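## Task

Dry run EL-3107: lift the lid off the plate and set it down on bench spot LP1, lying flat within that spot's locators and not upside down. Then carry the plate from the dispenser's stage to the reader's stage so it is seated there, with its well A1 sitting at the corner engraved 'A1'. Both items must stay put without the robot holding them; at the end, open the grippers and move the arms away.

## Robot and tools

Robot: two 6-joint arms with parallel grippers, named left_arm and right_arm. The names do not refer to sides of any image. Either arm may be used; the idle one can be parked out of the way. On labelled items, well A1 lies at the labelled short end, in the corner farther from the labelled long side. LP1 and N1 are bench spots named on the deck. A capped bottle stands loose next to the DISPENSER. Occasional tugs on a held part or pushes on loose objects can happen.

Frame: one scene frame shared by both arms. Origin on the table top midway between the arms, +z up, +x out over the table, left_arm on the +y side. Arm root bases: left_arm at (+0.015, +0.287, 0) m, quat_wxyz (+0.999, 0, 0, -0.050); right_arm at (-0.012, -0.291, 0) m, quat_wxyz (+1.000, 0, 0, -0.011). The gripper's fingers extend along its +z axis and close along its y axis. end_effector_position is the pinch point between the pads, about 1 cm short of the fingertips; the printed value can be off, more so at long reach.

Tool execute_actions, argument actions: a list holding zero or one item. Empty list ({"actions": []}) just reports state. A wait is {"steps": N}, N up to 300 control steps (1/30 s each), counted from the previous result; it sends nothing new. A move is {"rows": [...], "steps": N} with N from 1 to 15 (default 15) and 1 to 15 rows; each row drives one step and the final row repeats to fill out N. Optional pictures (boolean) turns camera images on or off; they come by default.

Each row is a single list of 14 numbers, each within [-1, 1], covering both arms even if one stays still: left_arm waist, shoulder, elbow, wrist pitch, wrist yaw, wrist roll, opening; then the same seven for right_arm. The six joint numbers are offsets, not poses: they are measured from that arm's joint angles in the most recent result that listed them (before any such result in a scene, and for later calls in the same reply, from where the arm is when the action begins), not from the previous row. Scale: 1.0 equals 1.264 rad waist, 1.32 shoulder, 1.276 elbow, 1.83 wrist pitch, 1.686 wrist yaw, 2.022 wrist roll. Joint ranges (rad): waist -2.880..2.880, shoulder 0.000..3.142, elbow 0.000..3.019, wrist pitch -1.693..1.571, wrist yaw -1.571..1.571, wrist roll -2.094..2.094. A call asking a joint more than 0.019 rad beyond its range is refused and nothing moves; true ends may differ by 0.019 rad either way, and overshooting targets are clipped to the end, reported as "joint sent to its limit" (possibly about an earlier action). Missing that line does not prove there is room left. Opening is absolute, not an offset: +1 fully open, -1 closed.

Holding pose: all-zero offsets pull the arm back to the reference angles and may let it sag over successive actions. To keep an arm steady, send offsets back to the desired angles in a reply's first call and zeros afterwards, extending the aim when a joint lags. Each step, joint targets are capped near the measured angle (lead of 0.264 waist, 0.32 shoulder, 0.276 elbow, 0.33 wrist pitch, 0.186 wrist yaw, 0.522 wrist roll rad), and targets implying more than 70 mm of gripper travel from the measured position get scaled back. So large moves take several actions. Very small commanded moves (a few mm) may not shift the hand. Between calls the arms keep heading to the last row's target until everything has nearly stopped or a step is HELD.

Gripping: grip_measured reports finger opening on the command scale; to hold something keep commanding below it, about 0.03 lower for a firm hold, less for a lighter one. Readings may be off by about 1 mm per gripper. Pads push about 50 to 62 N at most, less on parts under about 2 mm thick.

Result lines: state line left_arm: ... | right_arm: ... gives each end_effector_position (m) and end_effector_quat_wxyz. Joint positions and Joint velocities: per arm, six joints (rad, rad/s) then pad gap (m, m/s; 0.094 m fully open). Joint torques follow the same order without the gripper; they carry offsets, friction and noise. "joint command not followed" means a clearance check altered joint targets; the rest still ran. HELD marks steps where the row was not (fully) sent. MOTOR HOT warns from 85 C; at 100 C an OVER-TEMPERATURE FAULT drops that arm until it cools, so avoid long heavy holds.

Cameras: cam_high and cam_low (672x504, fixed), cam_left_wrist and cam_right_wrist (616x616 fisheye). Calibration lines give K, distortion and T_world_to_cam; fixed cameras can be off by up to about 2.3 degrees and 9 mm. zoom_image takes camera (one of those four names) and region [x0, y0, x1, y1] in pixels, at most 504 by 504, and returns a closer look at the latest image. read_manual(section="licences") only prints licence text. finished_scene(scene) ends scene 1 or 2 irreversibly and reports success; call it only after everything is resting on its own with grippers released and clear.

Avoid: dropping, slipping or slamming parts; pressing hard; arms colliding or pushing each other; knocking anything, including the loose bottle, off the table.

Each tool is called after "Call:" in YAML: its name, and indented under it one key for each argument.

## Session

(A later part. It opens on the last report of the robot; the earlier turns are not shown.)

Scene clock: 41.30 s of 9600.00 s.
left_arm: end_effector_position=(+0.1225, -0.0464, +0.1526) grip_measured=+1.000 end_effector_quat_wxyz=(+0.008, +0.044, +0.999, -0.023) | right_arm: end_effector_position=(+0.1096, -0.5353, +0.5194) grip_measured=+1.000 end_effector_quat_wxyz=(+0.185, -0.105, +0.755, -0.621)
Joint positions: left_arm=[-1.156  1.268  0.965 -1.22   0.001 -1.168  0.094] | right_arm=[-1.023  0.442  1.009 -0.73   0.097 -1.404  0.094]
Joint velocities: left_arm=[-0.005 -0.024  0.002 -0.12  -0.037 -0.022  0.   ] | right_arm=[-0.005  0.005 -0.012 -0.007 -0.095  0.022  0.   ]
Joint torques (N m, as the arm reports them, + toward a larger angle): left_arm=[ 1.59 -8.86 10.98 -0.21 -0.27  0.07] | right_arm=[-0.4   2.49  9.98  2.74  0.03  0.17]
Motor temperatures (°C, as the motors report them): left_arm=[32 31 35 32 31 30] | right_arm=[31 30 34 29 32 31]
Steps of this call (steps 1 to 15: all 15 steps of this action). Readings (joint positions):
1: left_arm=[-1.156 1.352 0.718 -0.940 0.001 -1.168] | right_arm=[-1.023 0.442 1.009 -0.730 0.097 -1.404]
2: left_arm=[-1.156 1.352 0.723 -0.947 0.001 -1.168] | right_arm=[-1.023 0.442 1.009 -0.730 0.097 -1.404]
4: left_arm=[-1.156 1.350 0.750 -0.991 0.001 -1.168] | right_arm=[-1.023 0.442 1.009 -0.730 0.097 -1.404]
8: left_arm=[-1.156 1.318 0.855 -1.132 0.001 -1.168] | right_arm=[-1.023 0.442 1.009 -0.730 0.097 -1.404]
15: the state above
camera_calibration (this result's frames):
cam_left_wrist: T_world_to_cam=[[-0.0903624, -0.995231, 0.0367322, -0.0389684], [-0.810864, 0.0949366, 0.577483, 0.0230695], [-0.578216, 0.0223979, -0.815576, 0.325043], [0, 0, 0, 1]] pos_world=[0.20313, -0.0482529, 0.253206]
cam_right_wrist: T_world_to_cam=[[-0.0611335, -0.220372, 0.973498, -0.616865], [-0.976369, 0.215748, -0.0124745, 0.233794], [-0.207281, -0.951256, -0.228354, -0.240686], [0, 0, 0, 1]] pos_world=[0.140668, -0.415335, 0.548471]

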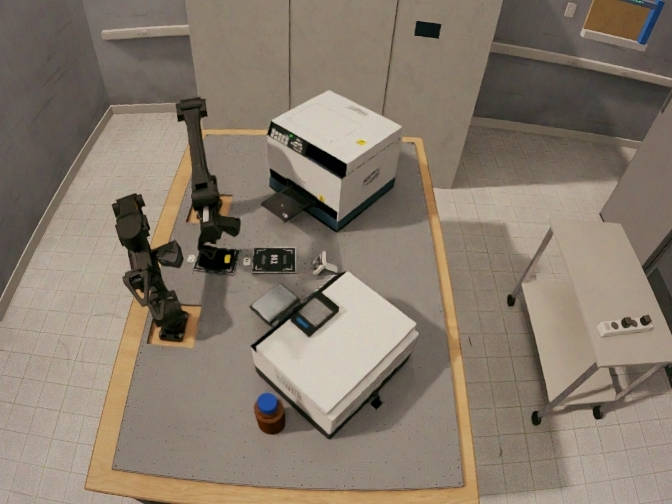

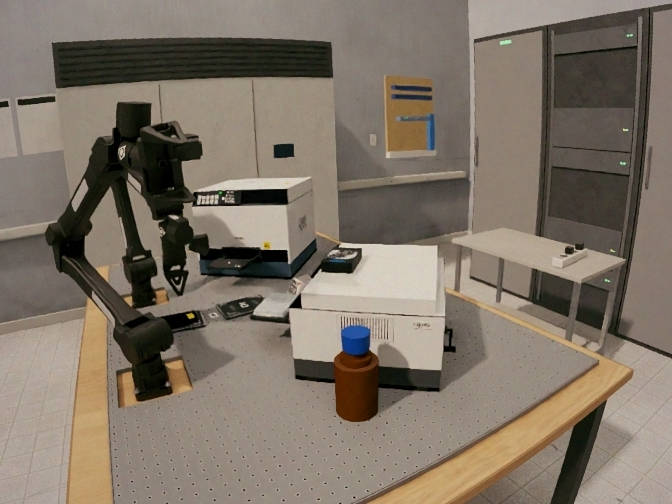

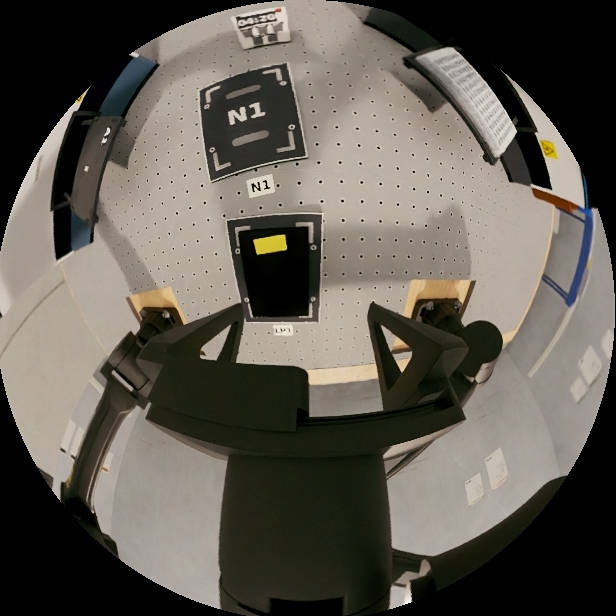

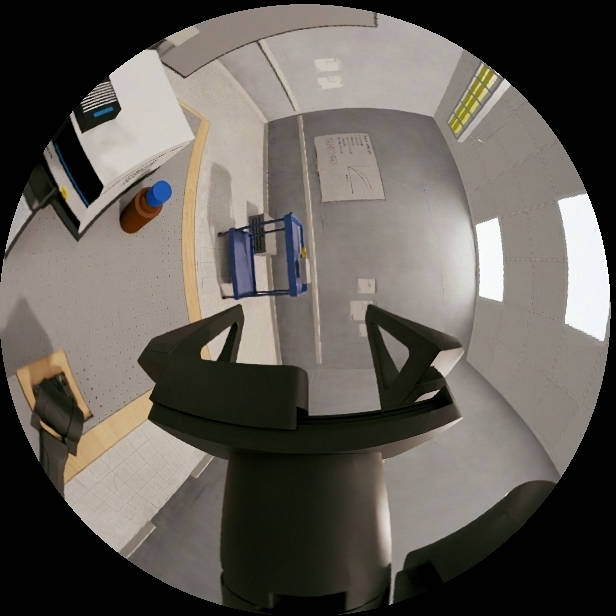

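Call:
execute_actions:
  actions:
    - {"rows":[[0.05,0.02,0.1,-0.04,0,0.25,1,0,0,0,0,0,0,1],[0.1,0.04,0.18,-0.08,0,0.5,1,0,0,0,0,0,0,1],[0.15,0.07,0.25,-0.11,0,0.75,1,0,0,0,0,0,0,1],[0.21,0.1,0.29,-0.14,0,1,1,0,0,0,0,0,0,1]]}
  pictures: false

Call:
execute_actions:
  actions:
    - {"steps":20}

Call:
zoom_image:
  camera: "cam_high"
  region: [180,230,310,290]

Scene clock: 42.83 s of 9600.00 s.
left_arm: end_effector_position=(+0.2439, -0.0510, +0.2400) grip_measured=+1.000 end_effector_quat_wxyz=(+0.016, +0.499, +0.866, -0.007) | right_arm: end_effector_position=(+0.1096, -0.5353, +0.5194) grip_measured=+1.000 end_effector_quat_wxyz=(+0.185, -0.105, +0.755, -0.621)
Joint positions: left_arm=[-0.874  1.385  1.308 -1.459 -0.001  0.072  0.094] | right_arm=[-1.023  0.442  1.009 -0.73   0.097 -1.404  0.094]
Joint velocities: left_arm=[-0.034  0.015 -0.002 -0.085 -0.037  2.864  0.   ] | right_arm=[-0.005  0.005 -0.007 -0.012 -0.022  0.007  0.   ]
Joint torques (N m, as the arm reports them, + toward a larger angle): left_arm=[ 0.22 -9.8  12.24 -0.28 -0.06  0.09] | right_arm=[-0.4   2.55  9.98  2.73  0.02  0.17]
Motor temperatures (°C, as the motors report them): left_arm=[32 31 35 32 31 30] | right_arm=[31 30 34 29 32 31]
Steps of this call (steps 1 to 15: the robot went on to your last target; steps 16 to 31: nothing new was sent; steps 32 to 46: all 15 steps of this action). Readings (joint positions):
32: left_arm=[-1.153 1.269 0.971 -1.237 0.002 -1.101] | right_arm=[-1.023 0.442 1.009 -0.730 0.097 -1.404]
33: left_arm=[-1.143 1.275 0.989 -1.264 0.003 -1.019] | right_arm=[-1.023 0.442 1.009 -0.730 0.097 -1.404]
35: left_arm=[-1.099 1.298 1.056 -1.327 0.004 -0.897] | right_arm=[-1.023 0.442 1.009 -0.730 0.097 -1.404]
39: left_arm=[-0.961 1.360 1.221 -1.421 0.004 -0.605] | right_arm=[-1.023 0.442 1.009 -0.730 0.097 -1.404]
46: the state above

Scene clock: 43.50 s of 9600.00 s.
left_arm: end_effector_position=(+0.2428, -0.0511, +0.2399) grip_measured=+1.000 end_effector_quat_wxyz=(+0.016, +0.787, +0.617, -0.001) | right_arm: end_effector_position=(+0.1096, -0.5353, +0.5194) grip_measured=+1.000 end_effector_quat_wxyz=(+0.185, -0.105, +0.755, -0.621)
Joint positions: left_arm=[-0.876  1.385  1.308 -1.461 -0.001  0.835  0.094] | right_arm=[-1.023  0.442  1.009 -0.73   0.097 -1.404  0.094]
Joint velocities: left_arm=[-0.015 -0.005 -0.007 -0.017 -0.037  0.051  0.   ] | right_arm=[ 0.015 -0.005  0.017 -0.007 -0.037 -0.037  0.   ]
Joint torques (N m, as the arm reports them, + toward a larger angle): left_arm=[  1.27 -10.18  12.05  -0.44   0.05   0.14] | right_arm=[-0.39  2.51  9.98  2.73  0.03  0.16]
Motor temperatures (°C, as the motors report them): left_arm=[32 31 35 32 31 30] | right_arm=[31 30 34 29 32 31]
Steps of this call (steps 1 to 20: the robot went on to your last target). Readings (joint positions):
1: left_arm=[-0.875 1.385 1.308 -1.460 -0.001 0.169] | right_arm=[-1.023 0.442 1.009 -0.730 0.097 -1.404]
2: left_arm=[-0.876 1.385 1.308 -1.460 -0.001 0.266] | right_arm=[-1.023 0.442 1.009 -0.730 0.097 -1.404]
4: left_arm=[-0.876 1.385 1.308 -1.461 -0.001 0.456] | right_arm=[-1.023 0.442 1.009 -0.730 0.097 -1.404]
8: left_arm=[-0.876 1.385 1.308 -1.461 -0.001 0.687] | right_arm=[-1.023 0.442 1.009 -0.730 0.097 -1.404]
20: the state above
camera_calibration (this result's frames):
cam_left_wrist: T_world_to_cam=[[-0.970502, 0.238937, -0.0321627, 0.257271], [0.177507, 0.798432, 0.575324, -0.132808], [0.163146, 0.552644, -0.817293, 0.31336], [0, 0, 0, 1]] pos_world=[0.222133, -0.12861, 0.34079]
cam_right_wrist: T_world_to_cam=[[-0.0611335, -0.220372, 0.973498, -0.616865], [-0.976369, 0.215748, -0.0124745, 0.233794], [-0.207281, -0.951256, -0.228354, -0.240686], [0, 0, 0, 1]] pos_world=[0.140668, -0.415335, 0.548471]

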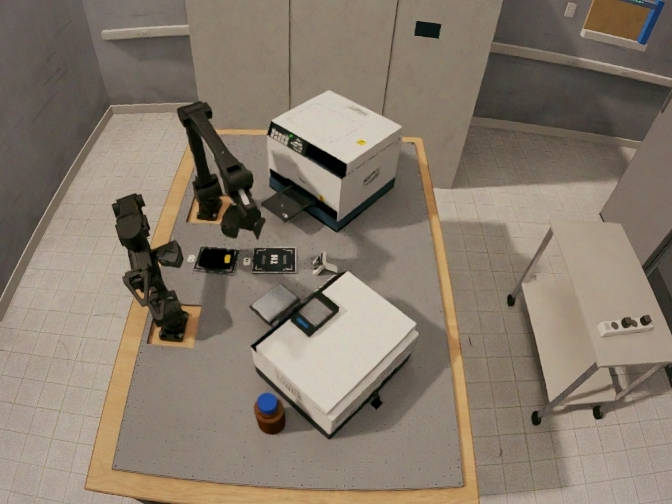

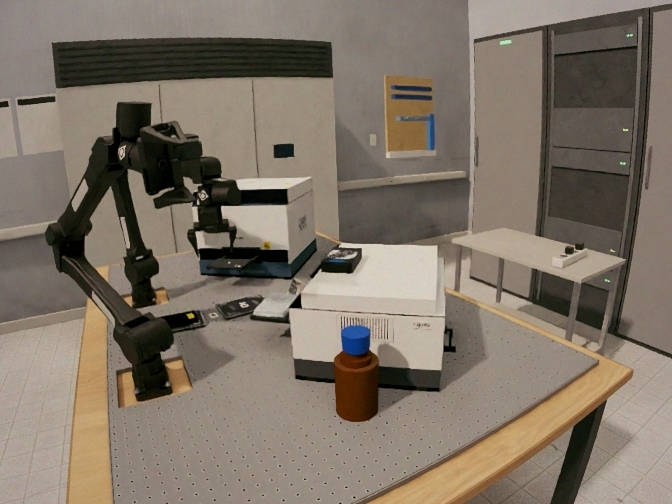

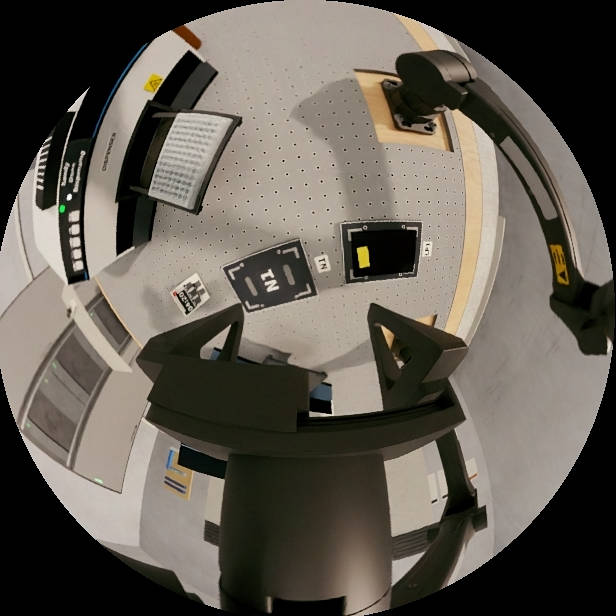

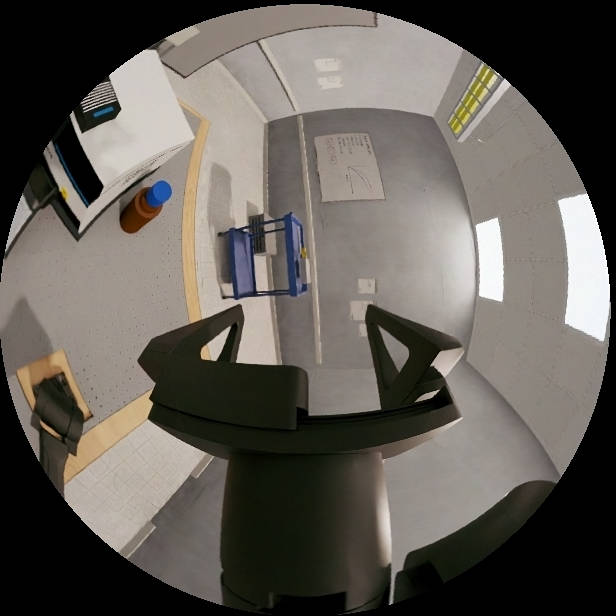

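Region (180, 230, 310, 290) of cam_high's 672x504 image, scaled by 3.877, with more detail than that image has; it fills the top 233 rows of this view, and the rest is white.

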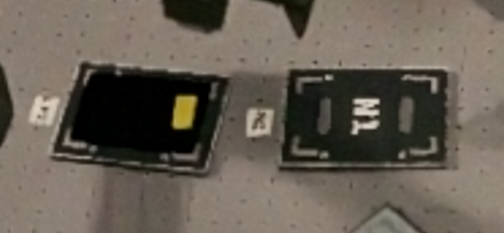

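Call:
execute_actions:
  actions:
    - {"rows":[[-0.03,0.03,0.06,-0.01,0,0.245,1,0,0,0,0,0,0,1],[-0.03,0.06,0.1,-0.02,0,0.245,1,0,0,0,0,0,0,1],[-0.03,0.09,0.14,-0.03,0,0.245,1,0,0,0,0,0,0,1],[-0.03,0.12,0.18,-0.04,0,0.245,1,0,0,0,0,0,0,1],[-0.03,0.15,0.22,-0.04,0,0.245,1,0,0,0,0,0,0,1],[-0.03,0.18,0.26,-0.04,0,0.245,1,0,0,0,0,0,0,1],[-0.03,0.21,0.3,-0.04,0,0.245,1,0,0,0,0,0,0,1],[-0.03,0.24,0.34,-0.04,0,0.245,1,0,0,0,0,0,0,1],[-0.03,0.28,0.38,-0.04,0,0.245,1,0,0,0,0,0,0,1],[-0.03,0.32,0.42,-0.04,0,0.245,1,0,0,0,0,0,0,1],[-0.03,0.36,0.46,-0.04,0,0.245,1,0,0,0,0,0,0,1],[-0.03,0.4,0.5,-0.04,0,0.245,1,0,0,0,0,0,0,1],[-0.03,0.43,0.54,-0.04,0,0.245,1,0,0,0,0,0,0,1],[-0.03,0.46,0.575,-0.04,0,0.245,1,0,0,0,0,0,0,1],[-0.03,0.475,0.575,-0.04,0,0.245,1,0,0,0,0,0,0,1]]}
  pictures: false

Call:
execute_actions:
  actions:
    - {"steps":20}

Scene clock: 45.40 s of 9600.00 s.
left_arm: end_effector_position=(+0.3472, -0.2360, +0.2425) grip_measured=+1.000 end_effector_quat_wxyz=(+0.052, +0.913, +0.405, +0.008) | right_arm: end_effector_position=(+0.1096, -0.5353, +0.5194) grip_measured=+1.000 end_effector_quat_wxyz=(+0.185, -0.105, +0.755, -0.621)
Joint positions: left_arm=[-0.904  1.911  1.969 -1.523 -0.001  1.303  0.094] | right_arm=[-1.023  0.442  1.009 -0.73   0.097 -1.404  0.094]
Joint velocities: left_arm=[0.005 1.314 1.053 0.002 0.037 0.066 0.   ] | right_arm=[-0.015  0.005  0.002 -0.007 -0.051  0.095  0.   ]
Joint torques (N m, as the arm reports them, + toward a larger angle): left_arm=[  0.85 -16.2   10.59  -0.19   0.01   0.12] | right_arm=[-0.38  2.52  9.98  2.74  0.03  0.17]
Motor temperatures (°C, as the motors report them): left_arm=[32 31 36 32 31 30] | right_arm=[31 30 34 29 32 31]
Steps of this call (steps 1 to 30: the robot went on to your last target; steps 31 to 42: nothing new was sent; steps 43 to 57: all 15 steps of this action). Readings (joint positions):
43: left_arm=[-0.877 1.387 1.310 -1.462 -0.001 0.909] | right_arm=[-1.023 0.442 1.009 -0.730 0.097 -1.404]
44: left_arm=[-0.879 1.393 1.320 -1.469 -0.001 0.992] | right_arm=[-1.023 0.442 1.009 -0.730 0.097 -1.404]
46: left_arm=[-0.889 1.433 1.381 -1.500 -0.001 1.112] | right_arm=[-1.023 0.442 1.009 -0.730 0.097 -1.404]
50: left_arm=[-0.903 1.588 1.608 -1.522 -0.001 1.237] | right_arm=[-1.023 0.442 1.009 -0.730 0.097 -1.404]
57: the state above

Scene clock: 46.07 s of 9600.00 s.
left_arm: end_effector_position=(+0.3570, -0.2513, +0.1805) grip_measured=+1.000 end_effector_quat_wxyz=(+0.007, +0.918, +0.397, +0.002) | right_arm: end_effector_position=(+0.1096, -0.5353, +0.5194) grip_measured=+1.000 end_effector_quat_wxyz=(+0.185, -0.105, +0.755, -0.621)
Joint positions: left_arm=[-0.904  2.035  2.003 -1.523 -0.001  1.321  0.094] | right_arm=[-1.023  0.442  1.009 -0.73   0.097 -1.404  0.094]
Joint velocities: left_arm=[-0.005  0.005 -0.017 -0.002 -0.007  0.007  0.   ] | right_arm=[-0.024 -0.005 -0.027 -0.002 -0.066 -0.022  0.   ]
Joint torques (N m, as the arm reports them, + toward a larger angle): left_arm=[  0.89 -22.76  12.99  -0.32  -0.1    0.2 ] | right_arm=[-0.38  2.53  9.98  2.74  0.03  0.17]
Motor temperatures (°C, as the motors report them): left_arm=[32 31 36 32 31 30] | right_arm=[31 30 34 29 32 31]
Steps of this call (steps 1 to 20: the robot went on to your last target). Readings (joint positions):
1: left_arm=[-0.904 1.949 1.995 -1.523 -0.001 1.306] | right_arm=[-1.023 0.442 1.009 -0.730 0.097 -1.404]
2: left_arm=[-0.904 1.978 2.002 -1.523 -0.001 1.308] | right_arm=[-1.023 0.442 1.009 -0.730 0.097 -1.404]
4: left_arm=[-0.904 2.019 2.002 -1.523 -0.001 1.313] | right_arm=[-1.023 0.442 1.009 -0.730 0.097 -1.404]
8: left_arm=[-0.904 2.044 2.002 -1.523 -0.001 1.317] | right_arm=[-1.023 0.442 1.009 -0.730 0.097 -1.404]
20: the state above
camera_calibration (this result's frames):
cam_left_wrist: T_world_to_cam=[[-0.727919, 0.685297, -0.0223989, 0.43783], [0.543644, 0.596748, 0.590206, -0.143134], [0.417833, 0.417445, -0.806942, 0.23009], [0, 0, 0, 1]] pos_world=[0.30038, -0.310679, 0.279954]
cam_right_wrist: T_world_to_cam=[[-0.0611335, -0.220372, 0.973498, -0.616865], [-0.976369, 0.215748, -0.0124745, 0.233794], [-0.207281, -0.951256, -0.228354, -0.240686], [0, 0, 0, 1]] pos_world=[0.140668, -0.415335, 0.548471]

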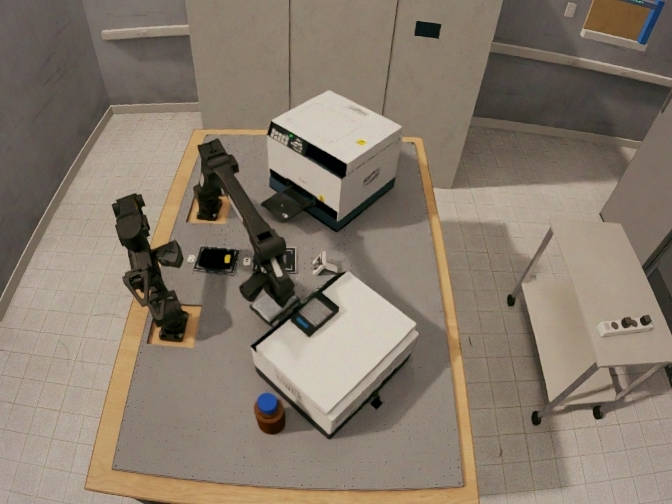

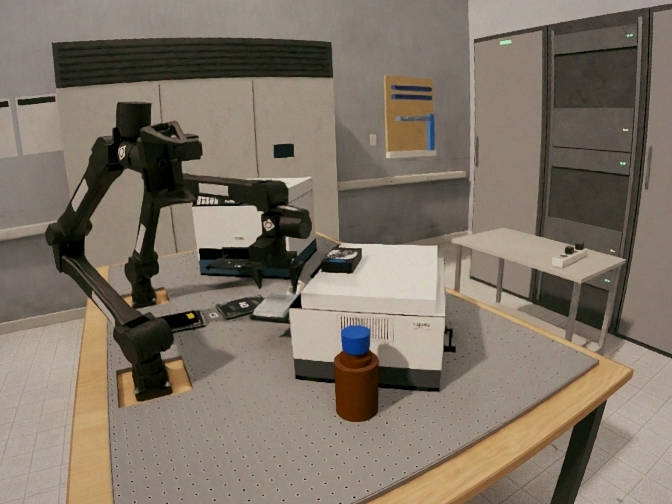

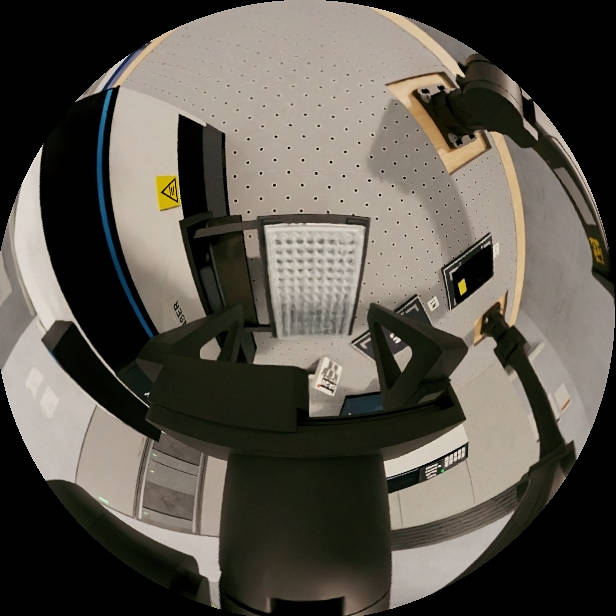

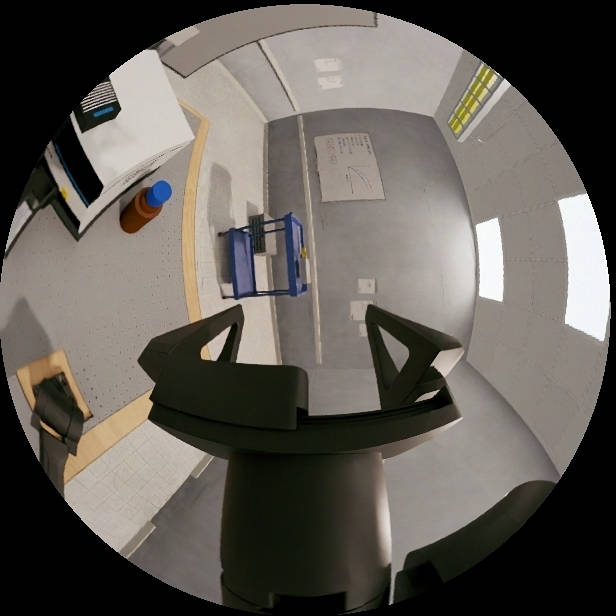

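Call:
execute_actions:
  actions:
    - {"rows":[[0.01,-0.029,-0.01,0.01,0,0,1,0,0,0,0,0,0,1],[0.01,-0.029,-0.02,0.02,0,0,1,0,0,0,0,0,0,1],[0.01,-0.029,-0.035,0.03,0,0,1,0,0,0,0,0,0,1],[0.01,-0.029,-0.05,0.04,0,0,1,0,0,0,0,0,0,1],[0.01,-0.029,-0.065,0.05,0,0,1,0,0,0,0,0,0,1],[0.01,-0.029,-0.082,0.06,0,0,1,0,0,0,0,0,0,1]]}

Call:
zoom_image:
  camera: "cam_left_wrist"
  region: [180,150,430,380]

Scene clock: 47.47 s of 9600.00 s.
left_arm: end_effector_position=(+0.3531, -0.2453, +0.1536) grip_measured=+1.000 end_effector_quat_wxyz=(+0.012, +0.918, +0.397, +0.002) | right_arm: end_effector_position=(+0.1096, -0.5353, +0.5194) grip_measured=+1.000 end_effector_quat_wxyz=(+0.185, -0.105, +0.755, -0.621)
Joint positions: left_arm=[-0.904  2.012  1.896 -1.43  -0.001  1.321  0.094] | right_arm=[-1.023  0.442  1.009 -0.73   0.097 -1.404  0.094]
Joint velocities: left_arm=[ 0.015 -0.015 -0.007  0.037 -0.051 -0.007  0.   ] | right_arm=[ 0.005  0.005 -0.017  0.012  0.007 -0.051  0.   ]
Joint torques (N m, as the arm reports them, + toward a larger angle): left_arm=[  2.74 -20.63   9.83   0.86  -0.07   0.04] | right_arm=[-0.4   2.52  9.98  2.74  0.03  0.16]
Motor temperatures (°C, as the motors report them): left_arm=[32 31 36 32 31 30] | right_arm=[31 30 34 29 32 31]
Steps of this call (steps 1 to 15: the robot went on to your last target; steps 16 to 27: nothing new was sent; steps 28 to 42: all 15 steps of this action). Readings (joint positions):
28: left_arm=[-0.904 2.035 2.002 -1.523 -0.001 1.321] | right_arm=[-1.023 0.442 1.009 -0.730 0.097 -1.404]
29: left_arm=[-0.904 2.033 1.997 -1.518 -0.001 1.321] | right_arm=[-1.023 0.442 1.009 -0.730 0.097 -1.404]
31: left_arm=[-0.904 2.025 1.976 -1.494 -0.001 1.321] | right_arm=[-1.023 0.442 1.009 -0.730 0.097 -1.404]
35: left_arm=[-0.904 2.012 1.915 -1.442 -0.001 1.321] | right_arm=[-1.023 0.442 1.009 -0.730 0.097 -1.404]
42: the state above
camera_calibration (this result's frames):
cam_left_wrist: T_world_to_cam=[[-0.72752, 0.685357, -0.0316407, 0.431579], [0.540852, 0.601279, 0.588169, -0.126381], [0.422131, 0.410792, -0.808119, 0.204524], [0, 0, 0, 1]] pos_world=[0.295999, -0.303812, 0.253269]
cam_right_wrist: T_world_to_cam=[[-0.0611335, -0.220372, 0.973498, -0.616865], [-0.976369, 0.215748, -0.0124745, 0.233794], [-0.207281, -0.951256, -0.228354, -0.240686], [0, 0, 0, 1]] pos_world=[0.140668, -0.415335, 0.548471]

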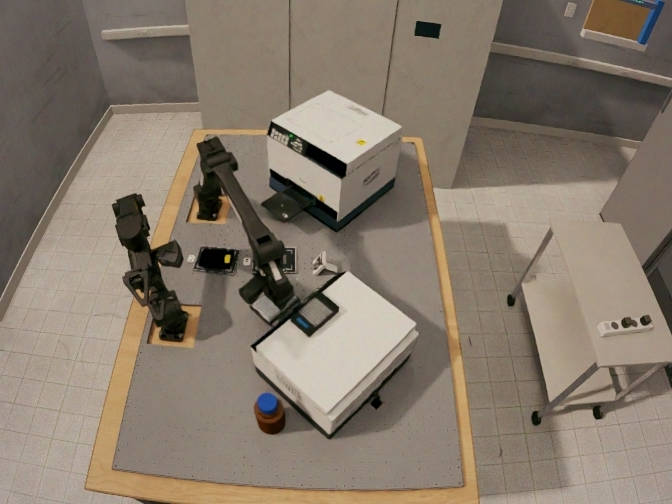

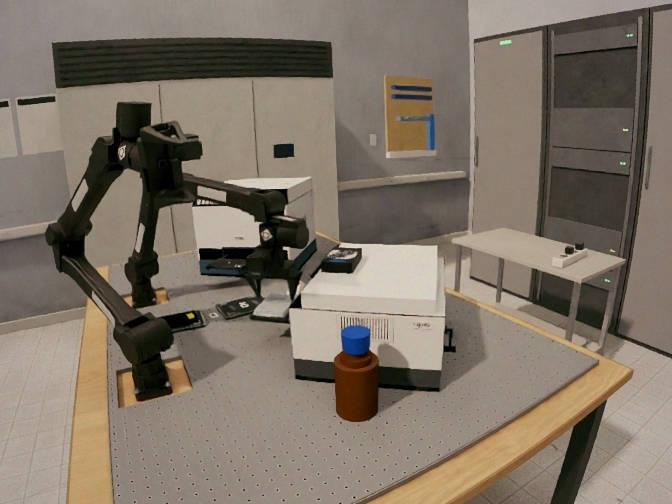

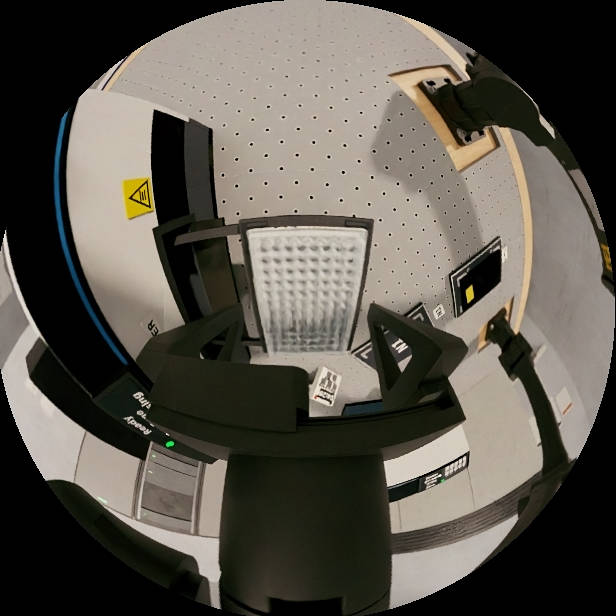

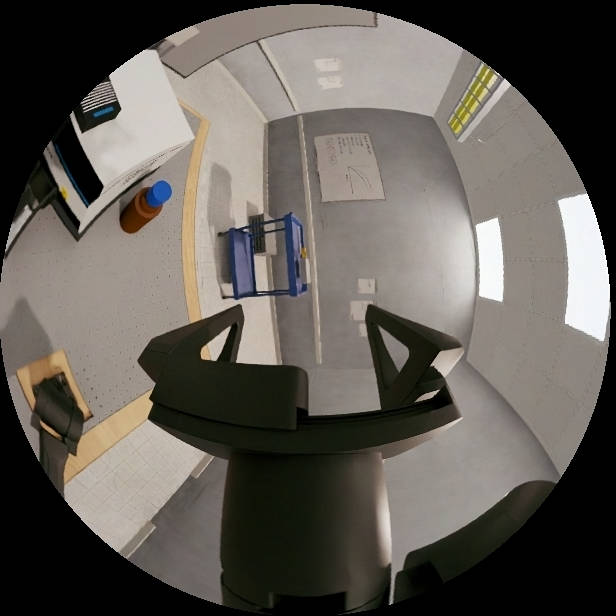

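Region (180, 150, 430, 380) of cam_left_wrist's 616x616 image, scaled by 2.016, with more detail than that image has; it fills the top 464 rows of this view, and the rest is white.

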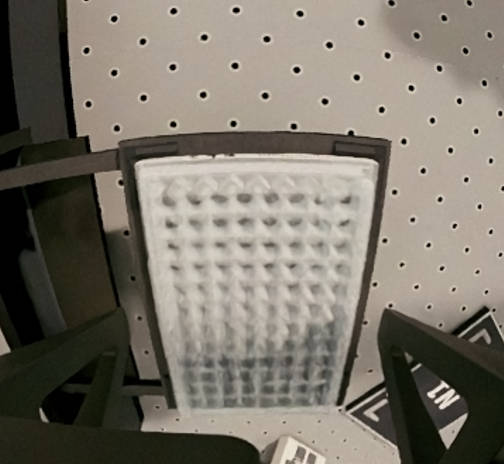

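Centered. Descend.

Call:
execute_actions:
  actions:
    - {"rows":[[0,0,-0.008,0.01,0,0,1,0,0,0,0,0,0,1],[0,0,-0.016,0.015,0,0,1,0,0,0,0,0,0,1],[0,0,-0.024,0.02,0,0,1,0,0,0,0,0,0,1],[0,0,-0.032,0.026,0,0,1,0,0,0,0,0,0,1],[0,0,-0.04,0.032,0,0,1,0,0,0,0,0,0,1]]}

Call:
zoom_image:
  camera: "cam_left_wrist"
  region: [180,150,430,380]

Scene clock: 48.80 s of 9600.00 s.
left_arm: end_effector_position=(+0.3505, -0.2412, +0.1341) grip_measured=+1.000 end_effector_quat_wxyz=(+0.008, +0.918, +0.397, +0.002) | right_arm: end_effector_position=(+0.1096, -0.5353, +0.5194) grip_measured=+1.000 end_effector_quat_wxyz=(+0.185, -0.105, +0.755, -0.621)
Joint positions: left_arm=[-0.904  2.012  1.844 -1.386 -0.001  1.321  0.094] | right_arm=[-1.023  0.442  1.009 -0.73   0.097 -1.404  0.094]
Joint velocities: left_arm=[-0.015 -0.005 -0.002 -0.017 -0.007 -0.066  0.   ] | right_arm=[-0.024 -0.005  0.017 -0.012  0.051 -0.081  0.   ]
Joint torques (N m, as the arm reports them, + toward a larger angle): left_arm=[  1.47 -19.42   9.68   0.89  -0.06   0.02] | right_arm=[-0.37  2.5   9.98  2.74  0.03  0.16]
Motor temperatures (°C, as the motors report them): left_arm=[32 31 36 32 31 30] | right_arm=[31 30 34 29 32 31]
Steps of this call (steps 1 to 15: the robot went on to your last target; steps 16 to 25: nothing new was sent; steps 26 to 40: all 15 steps of this action). Readings (joint positions):
26: left_arm=[-0.904 2.012 1.895 -1.429 -0.001 1.321] | right_arm=[-1.023 0.442 1.009 -0.730 0.097 -1.404]
27: left_arm=[-0.904 2.012 1.892 -1.426 -0.001 1.321] | right_arm=[-1.023 0.442 1.009 -0.730 0.097 -1.404]
29: left_arm=[-0.904 2.012 1.881 -1.414 -0.001 1.321] | right_arm=[-1.023 0.442 1.009 -0.730 0.097 -1.404]
33: left_arm=[-0.904 2.012 1.848 -1.390 -0.001 1.321] | right_arm=[-1.023 0.442 1.009 -0.730 0.097 -1.404]
40: the state above
camera_calibration (this result's frames):
cam_left_wrist: T_world_to_cam=[[-0.727644, 0.685552, -0.0235089, 0.425258], [0.543507, 0.597108, 0.589968, -0.118136], [0.418491, 0.41651, -0.807084, 0.190691], [0, 0, 0, 1]] pos_world=[0.293841, -0.300421, 0.233598]
cam_right_wrist: T_world_to_cam=[[-0.0611335, -0.220372, 0.973498, -0.616865], [-0.976369, 0.215748, -0.0124745, 0.233794], [-0.207281, -0.951256, -0.228354, -0.240686], [0, 0, 0, 1]] pos_world=[0.140668, -0.415335, 0.548471]

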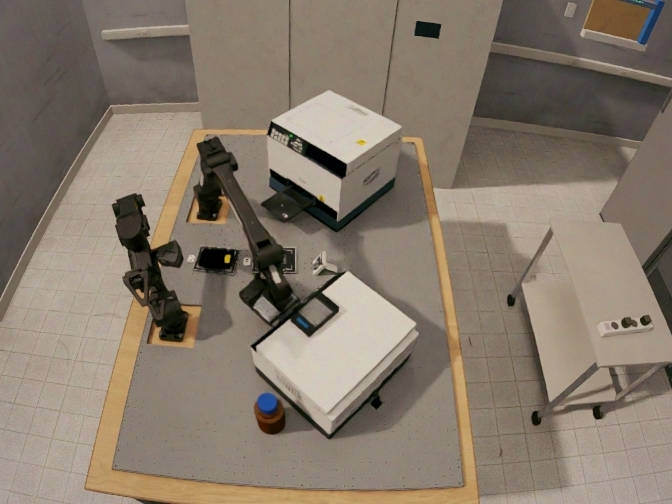

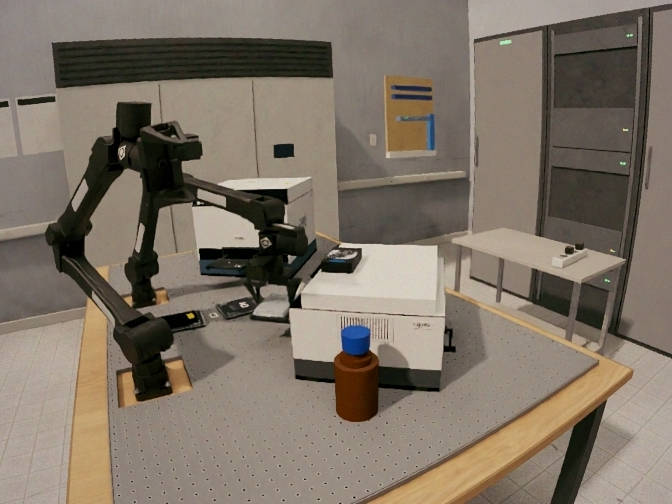

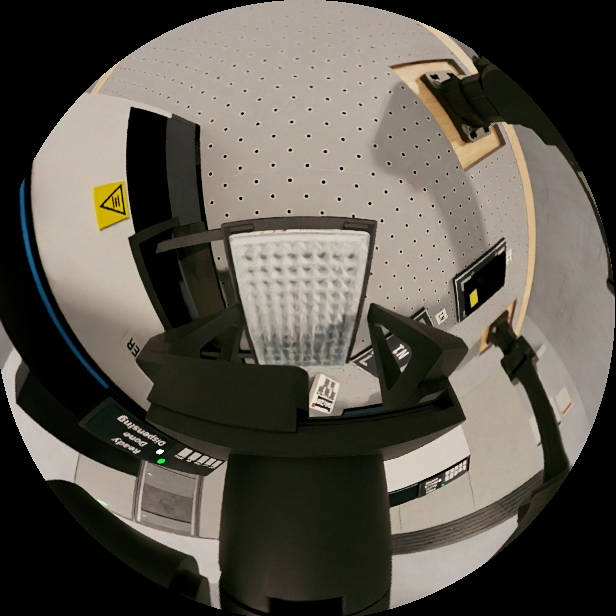

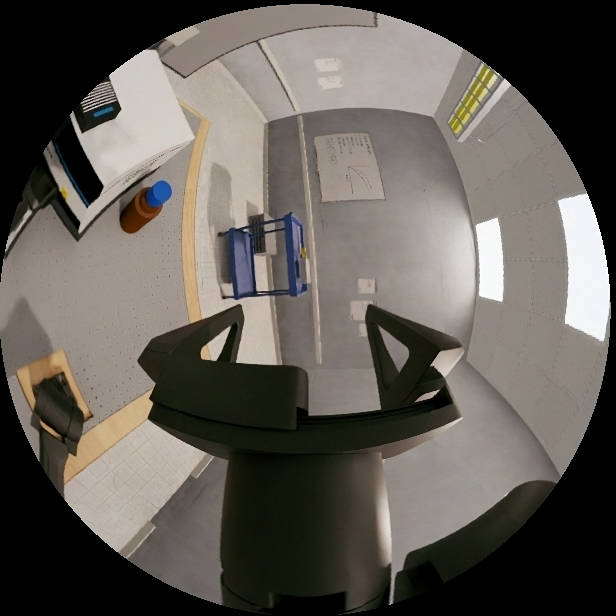

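Region (180, 150, 430, 380) of cam_left_wrist's 616x616 image, scaled by 2.016, with more detail than that image has; it fills the top 464 rows of this view, and the rest is white.

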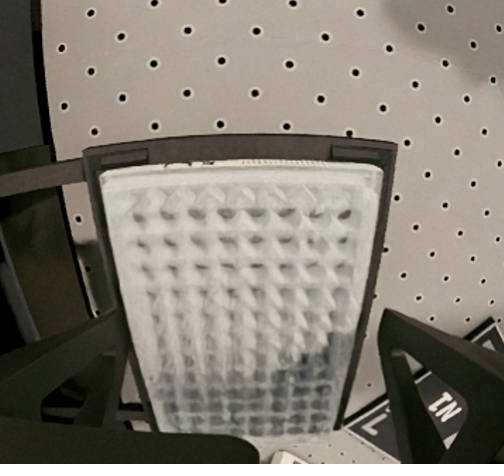

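Need ~4 mm outward, and down: q2 +.009, q4 +.01.

Call:
execute_actions:
  actions:
    - {"rows":[[0,0.008,0.01,0.012,0,0,1,0,0,0,0,0,0,1]]}

Call:
zoom_image:
  camera: "cam_left_wrist"
  region: [180,150,430,380]

Scene clock: 49.90 s of 9600.00 s.
left_arm: end_effector_position=(+0.3514, -0.2425, +0.1341) grip_measured=+1.000 end_effector_quat_wxyz=(+0.011, +0.918, +0.397, +0.002) | right_arm: end_effector_position=(+0.1096, -0.5353, +0.5194) grip_measured=+1.000 end_effector_quat_wxyz=(+0.185, -0.105, +0.755, -0.621)
Joint positions: left_arm=[-0.904  2.012  1.844 -1.38  -0.001  1.321  0.094] | right_arm=[-1.023  0.442  1.009 -0.73   0.097 -1.404  0.094]
Joint velocities: left_arm=[-0.015 -0.005 -0.007 -0.012  0.007  0.081  0.   ] | right_arm=[-0.005  0.005  0.002 -0.017  0.037 -0.007  0.   ]
Joint torques (N m, as the arm reports them, + toward a larger angle): left_arm=[  1.7  -19.35  10.67   0.8   -0.05   0.  ] | right_arm=[-0.39  2.47  9.97  2.73  0.03  0.17]
Motor temperatures (°C, as the motors report them): left_arm=[32 32 36 32 31 30] | right_arm=[31 30 34 29 32 31]
Steps of this call (steps 1 to 15: the robot went on to your last target; steps 16 to 18: nothing new was sent; steps 19 to 33: all 15 steps of this action). Readings (joint positions):
19: left_arm=[-0.904 2.012 1.844 -1.386 -0.001 1.321] | right_arm=[-1.023 0.442 1.009 -0.730 0.097 -1.404]
20: left_arm=[-0.904 2.012 1.844 -1.384 -0.001 1.321] | right_arm=[-1.023 0.442 1.009 -0.730 0.097 -1.404]
22: left_arm=[-0.904 2.012 1.844 -1.381 -0.001 1.321] | right_arm=[-1.023 0.442 1.009 -0.730 0.097 -1.404]
26: left_arm=[-0.904 2.012 1.844 -1.380 -0.001 1.321] | right_arm=[-1.023 0.442 1.009 -0.730 0.097 -1.404]
33: the state above
camera_calibration (this result's frames):
cam_left_wrist: T_world_to_cam=[[-0.727551, 0.685406, -0.0297928, 0.427578], [0.541455, 0.600332, 0.588582, -0.116127], [0.421303, 0.412092, -0.807888, 0.188966], [0, 0, 0, 1]] pos_world=[0.29435, -0.301222, 0.233752]
cam_right_wrist: T_world_to_cam=[[-0.0611335, -0.220372, 0.973498, -0.616865], [-0.976369, 0.215748, -0.0124745, 0.233794], [-0.207281, -0.951256, -0.228354, -0.240686], [0, 0, 0, 1]] pos_world=[0.140668, -0.415335, 0.548471]

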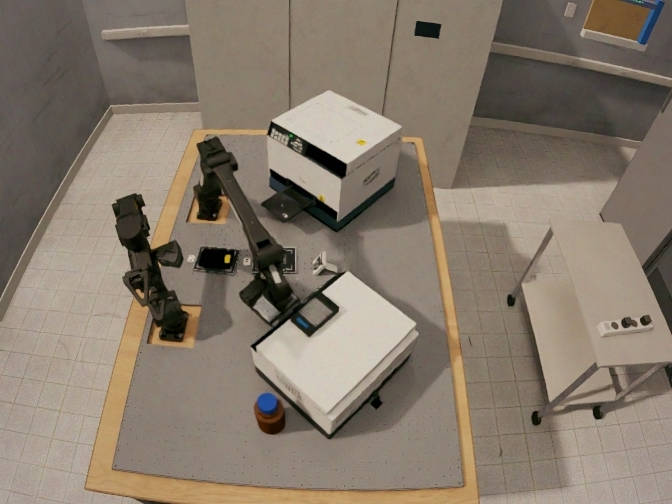

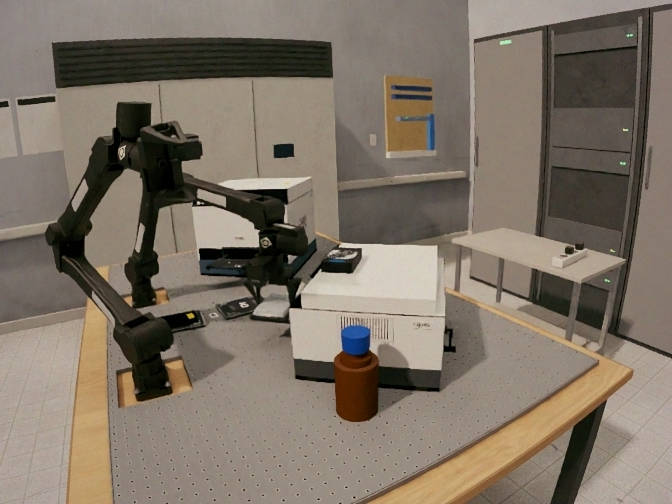

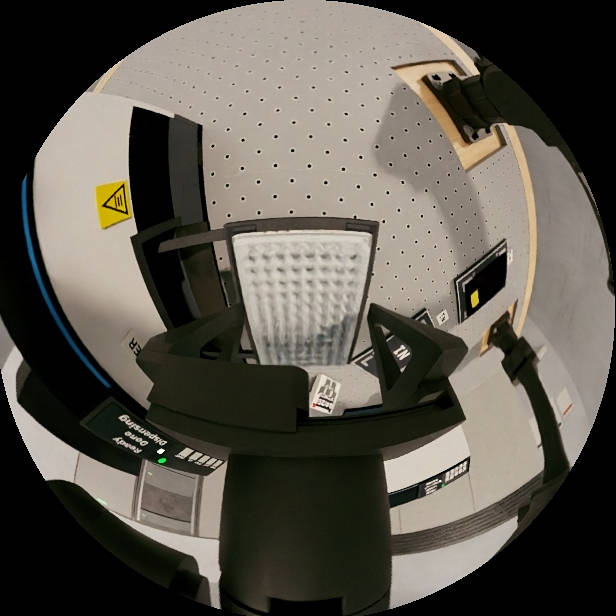

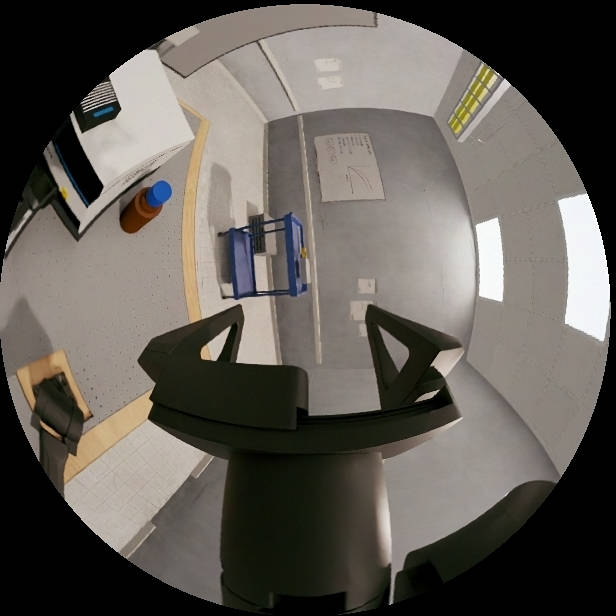

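Region (180, 150, 430, 380) of cam_left_wrist's 616x616 image, scaled by 2.016, with more detail than that image has; it fills the top 464 rows of this view, and the rest is white.

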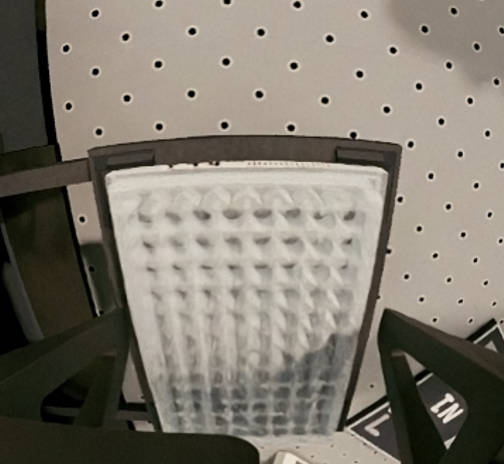

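Call:
execute_actions:
  actions:
    - {"rows":[[0,0.019,0.01,0.013,0,0,1,0,0,0,0,0,0,1]]}

Call:
zoom_image:
  camera: "cam_left_wrist"
  region: [180,150,430,380]

Scene clock: 50.77 s of 9600.00 s.
left_arm: end_effector_position=(+0.3524, -0.2442, +0.1342) grip_measured=+1.000 end_effector_quat_wxyz=(+0.015, +0.918, +0.397, +0.003) | right_arm: end_effector_position=(+0.1096, -0.5353, +0.5194) grip_measured=+1.000 end_effector_quat_wxyz=(+0.185, -0.105, +0.755, -0.621)
Joint positions: left_arm=[-0.904  2.012  1.844 -1.372 -0.001  1.321  0.094] | right_arm=[-1.023  0.442  1.009 -0.73   0.097 -1.404  0.094]
Joint velocities: left_arm=[-0.005 -0.005 -0.007 -0.002  0.007 -0.022  0.   ] | right_arm=[ 0.005 -0.005  0.002  0.007  0.051 -0.022  0.   ]
Joint torques (N m, as the arm reports them, + toward a larger angle): left_arm=[  2.49 -18.32  10.68   0.77  -0.04   0.02] | right_arm=[-0.41  2.5   9.98  2.74  0.03  0.16]
Motor temperatures (°C, as the motors report them): left_arm=[32 32 36 32 31 30] | right_arm=[31 30 34 29 32 31]
Steps of this call (steps 1 to 11: the robot went on to your last target; steps 12 to 26: all 15 steps of this action). Readings (joint positions):
12: left_arm=[-0.904 2.012 1.844 -1.379 -0.001 1.321] | right_arm=[-1.023 0.442 1.009 -0.730 0.097 -1.404]
13: left_arm=[-0.904 2.012 1.844 -1.377 -0.001 1.321] | right_arm=[-1.023 0.442 1.009 -0.730 0.097 -1.404]
15: left_arm=[-0.904 2.012 1.844 -1.373 -0.001 1.321] | right_arm=[-1.023 0.442 1.009 -0.730 0.097 -1.404]
19: left_arm=[-0.904 2.012 1.844 -1.372 -0.001 1.321] | right_arm=[-1.023 0.442 1.009 -0.730 0.097 -1.404]
26: the state above
camera_calibration (this result's frames):
cam_left_wrist: T_world_to_cam=[[-0.727406, 0.685179, -0.0375534, 0.430422], [0.538926, 0.604304, 0.586835, -0.113637], [0.424781, 0.406629, -0.808835, 0.186813], [0, 0, 0, 1]] pos_world=[0.294979, -0.302209, 0.233951]
cam_right_wrist: T_world_to_cam=[[-0.0611335, -0.220372, 0.973498, -0.616865], [-0.976369, 0.215748, -0.0124745, 0.233794], [-0.207281, -0.951256, -0.228354, -0.240686], [0, 0, 0, 1]] pos_world=[0.140668, -0.415335, 0.548471]

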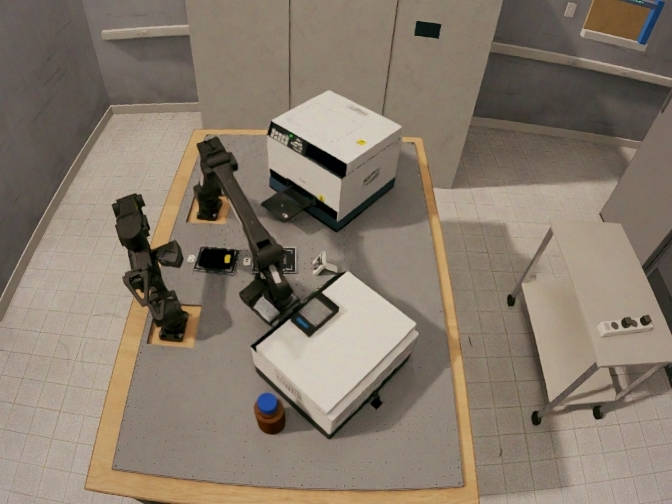

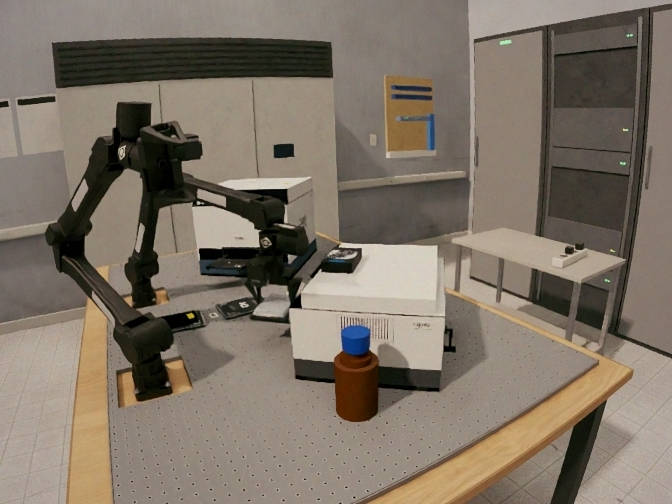

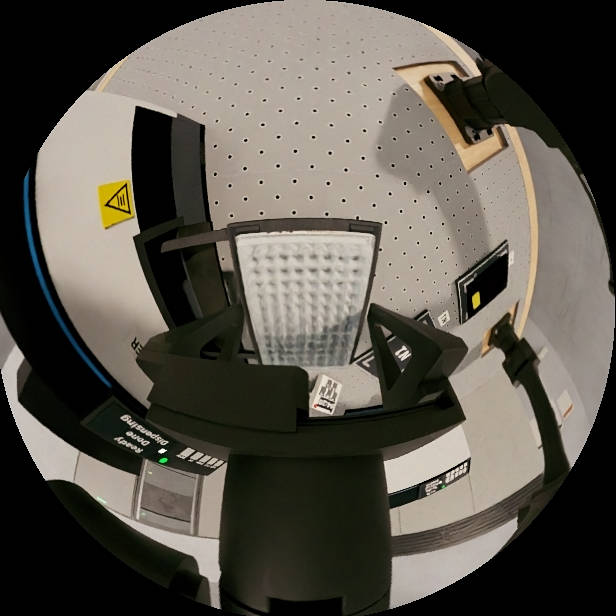

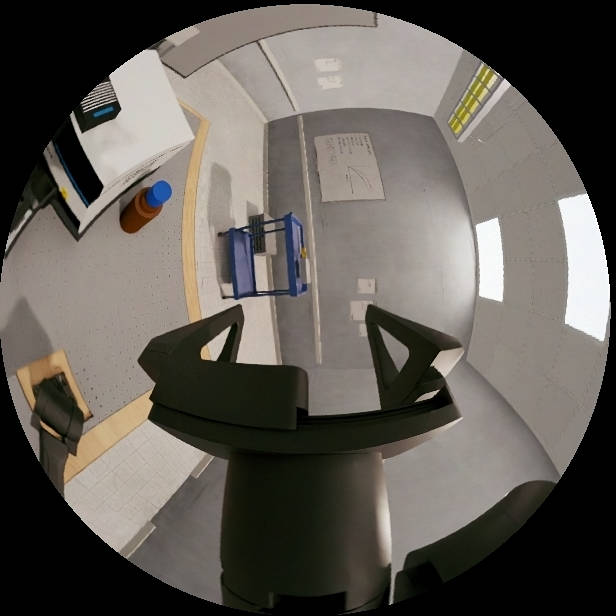

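Region (180, 150, 430, 380) of cam_left_wrist's 616x616 image, scaled by 2.016, with more detail than that image has; it fills the top 464 rows of this view, and the rest is white.

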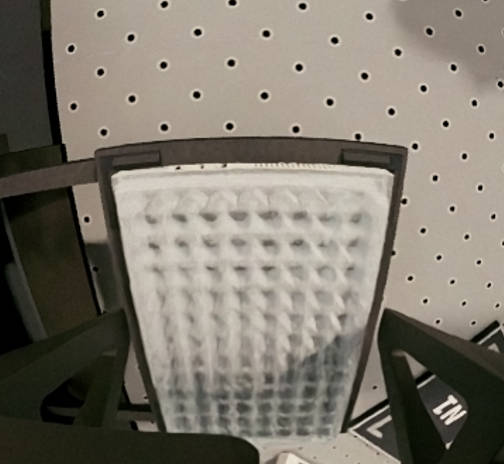

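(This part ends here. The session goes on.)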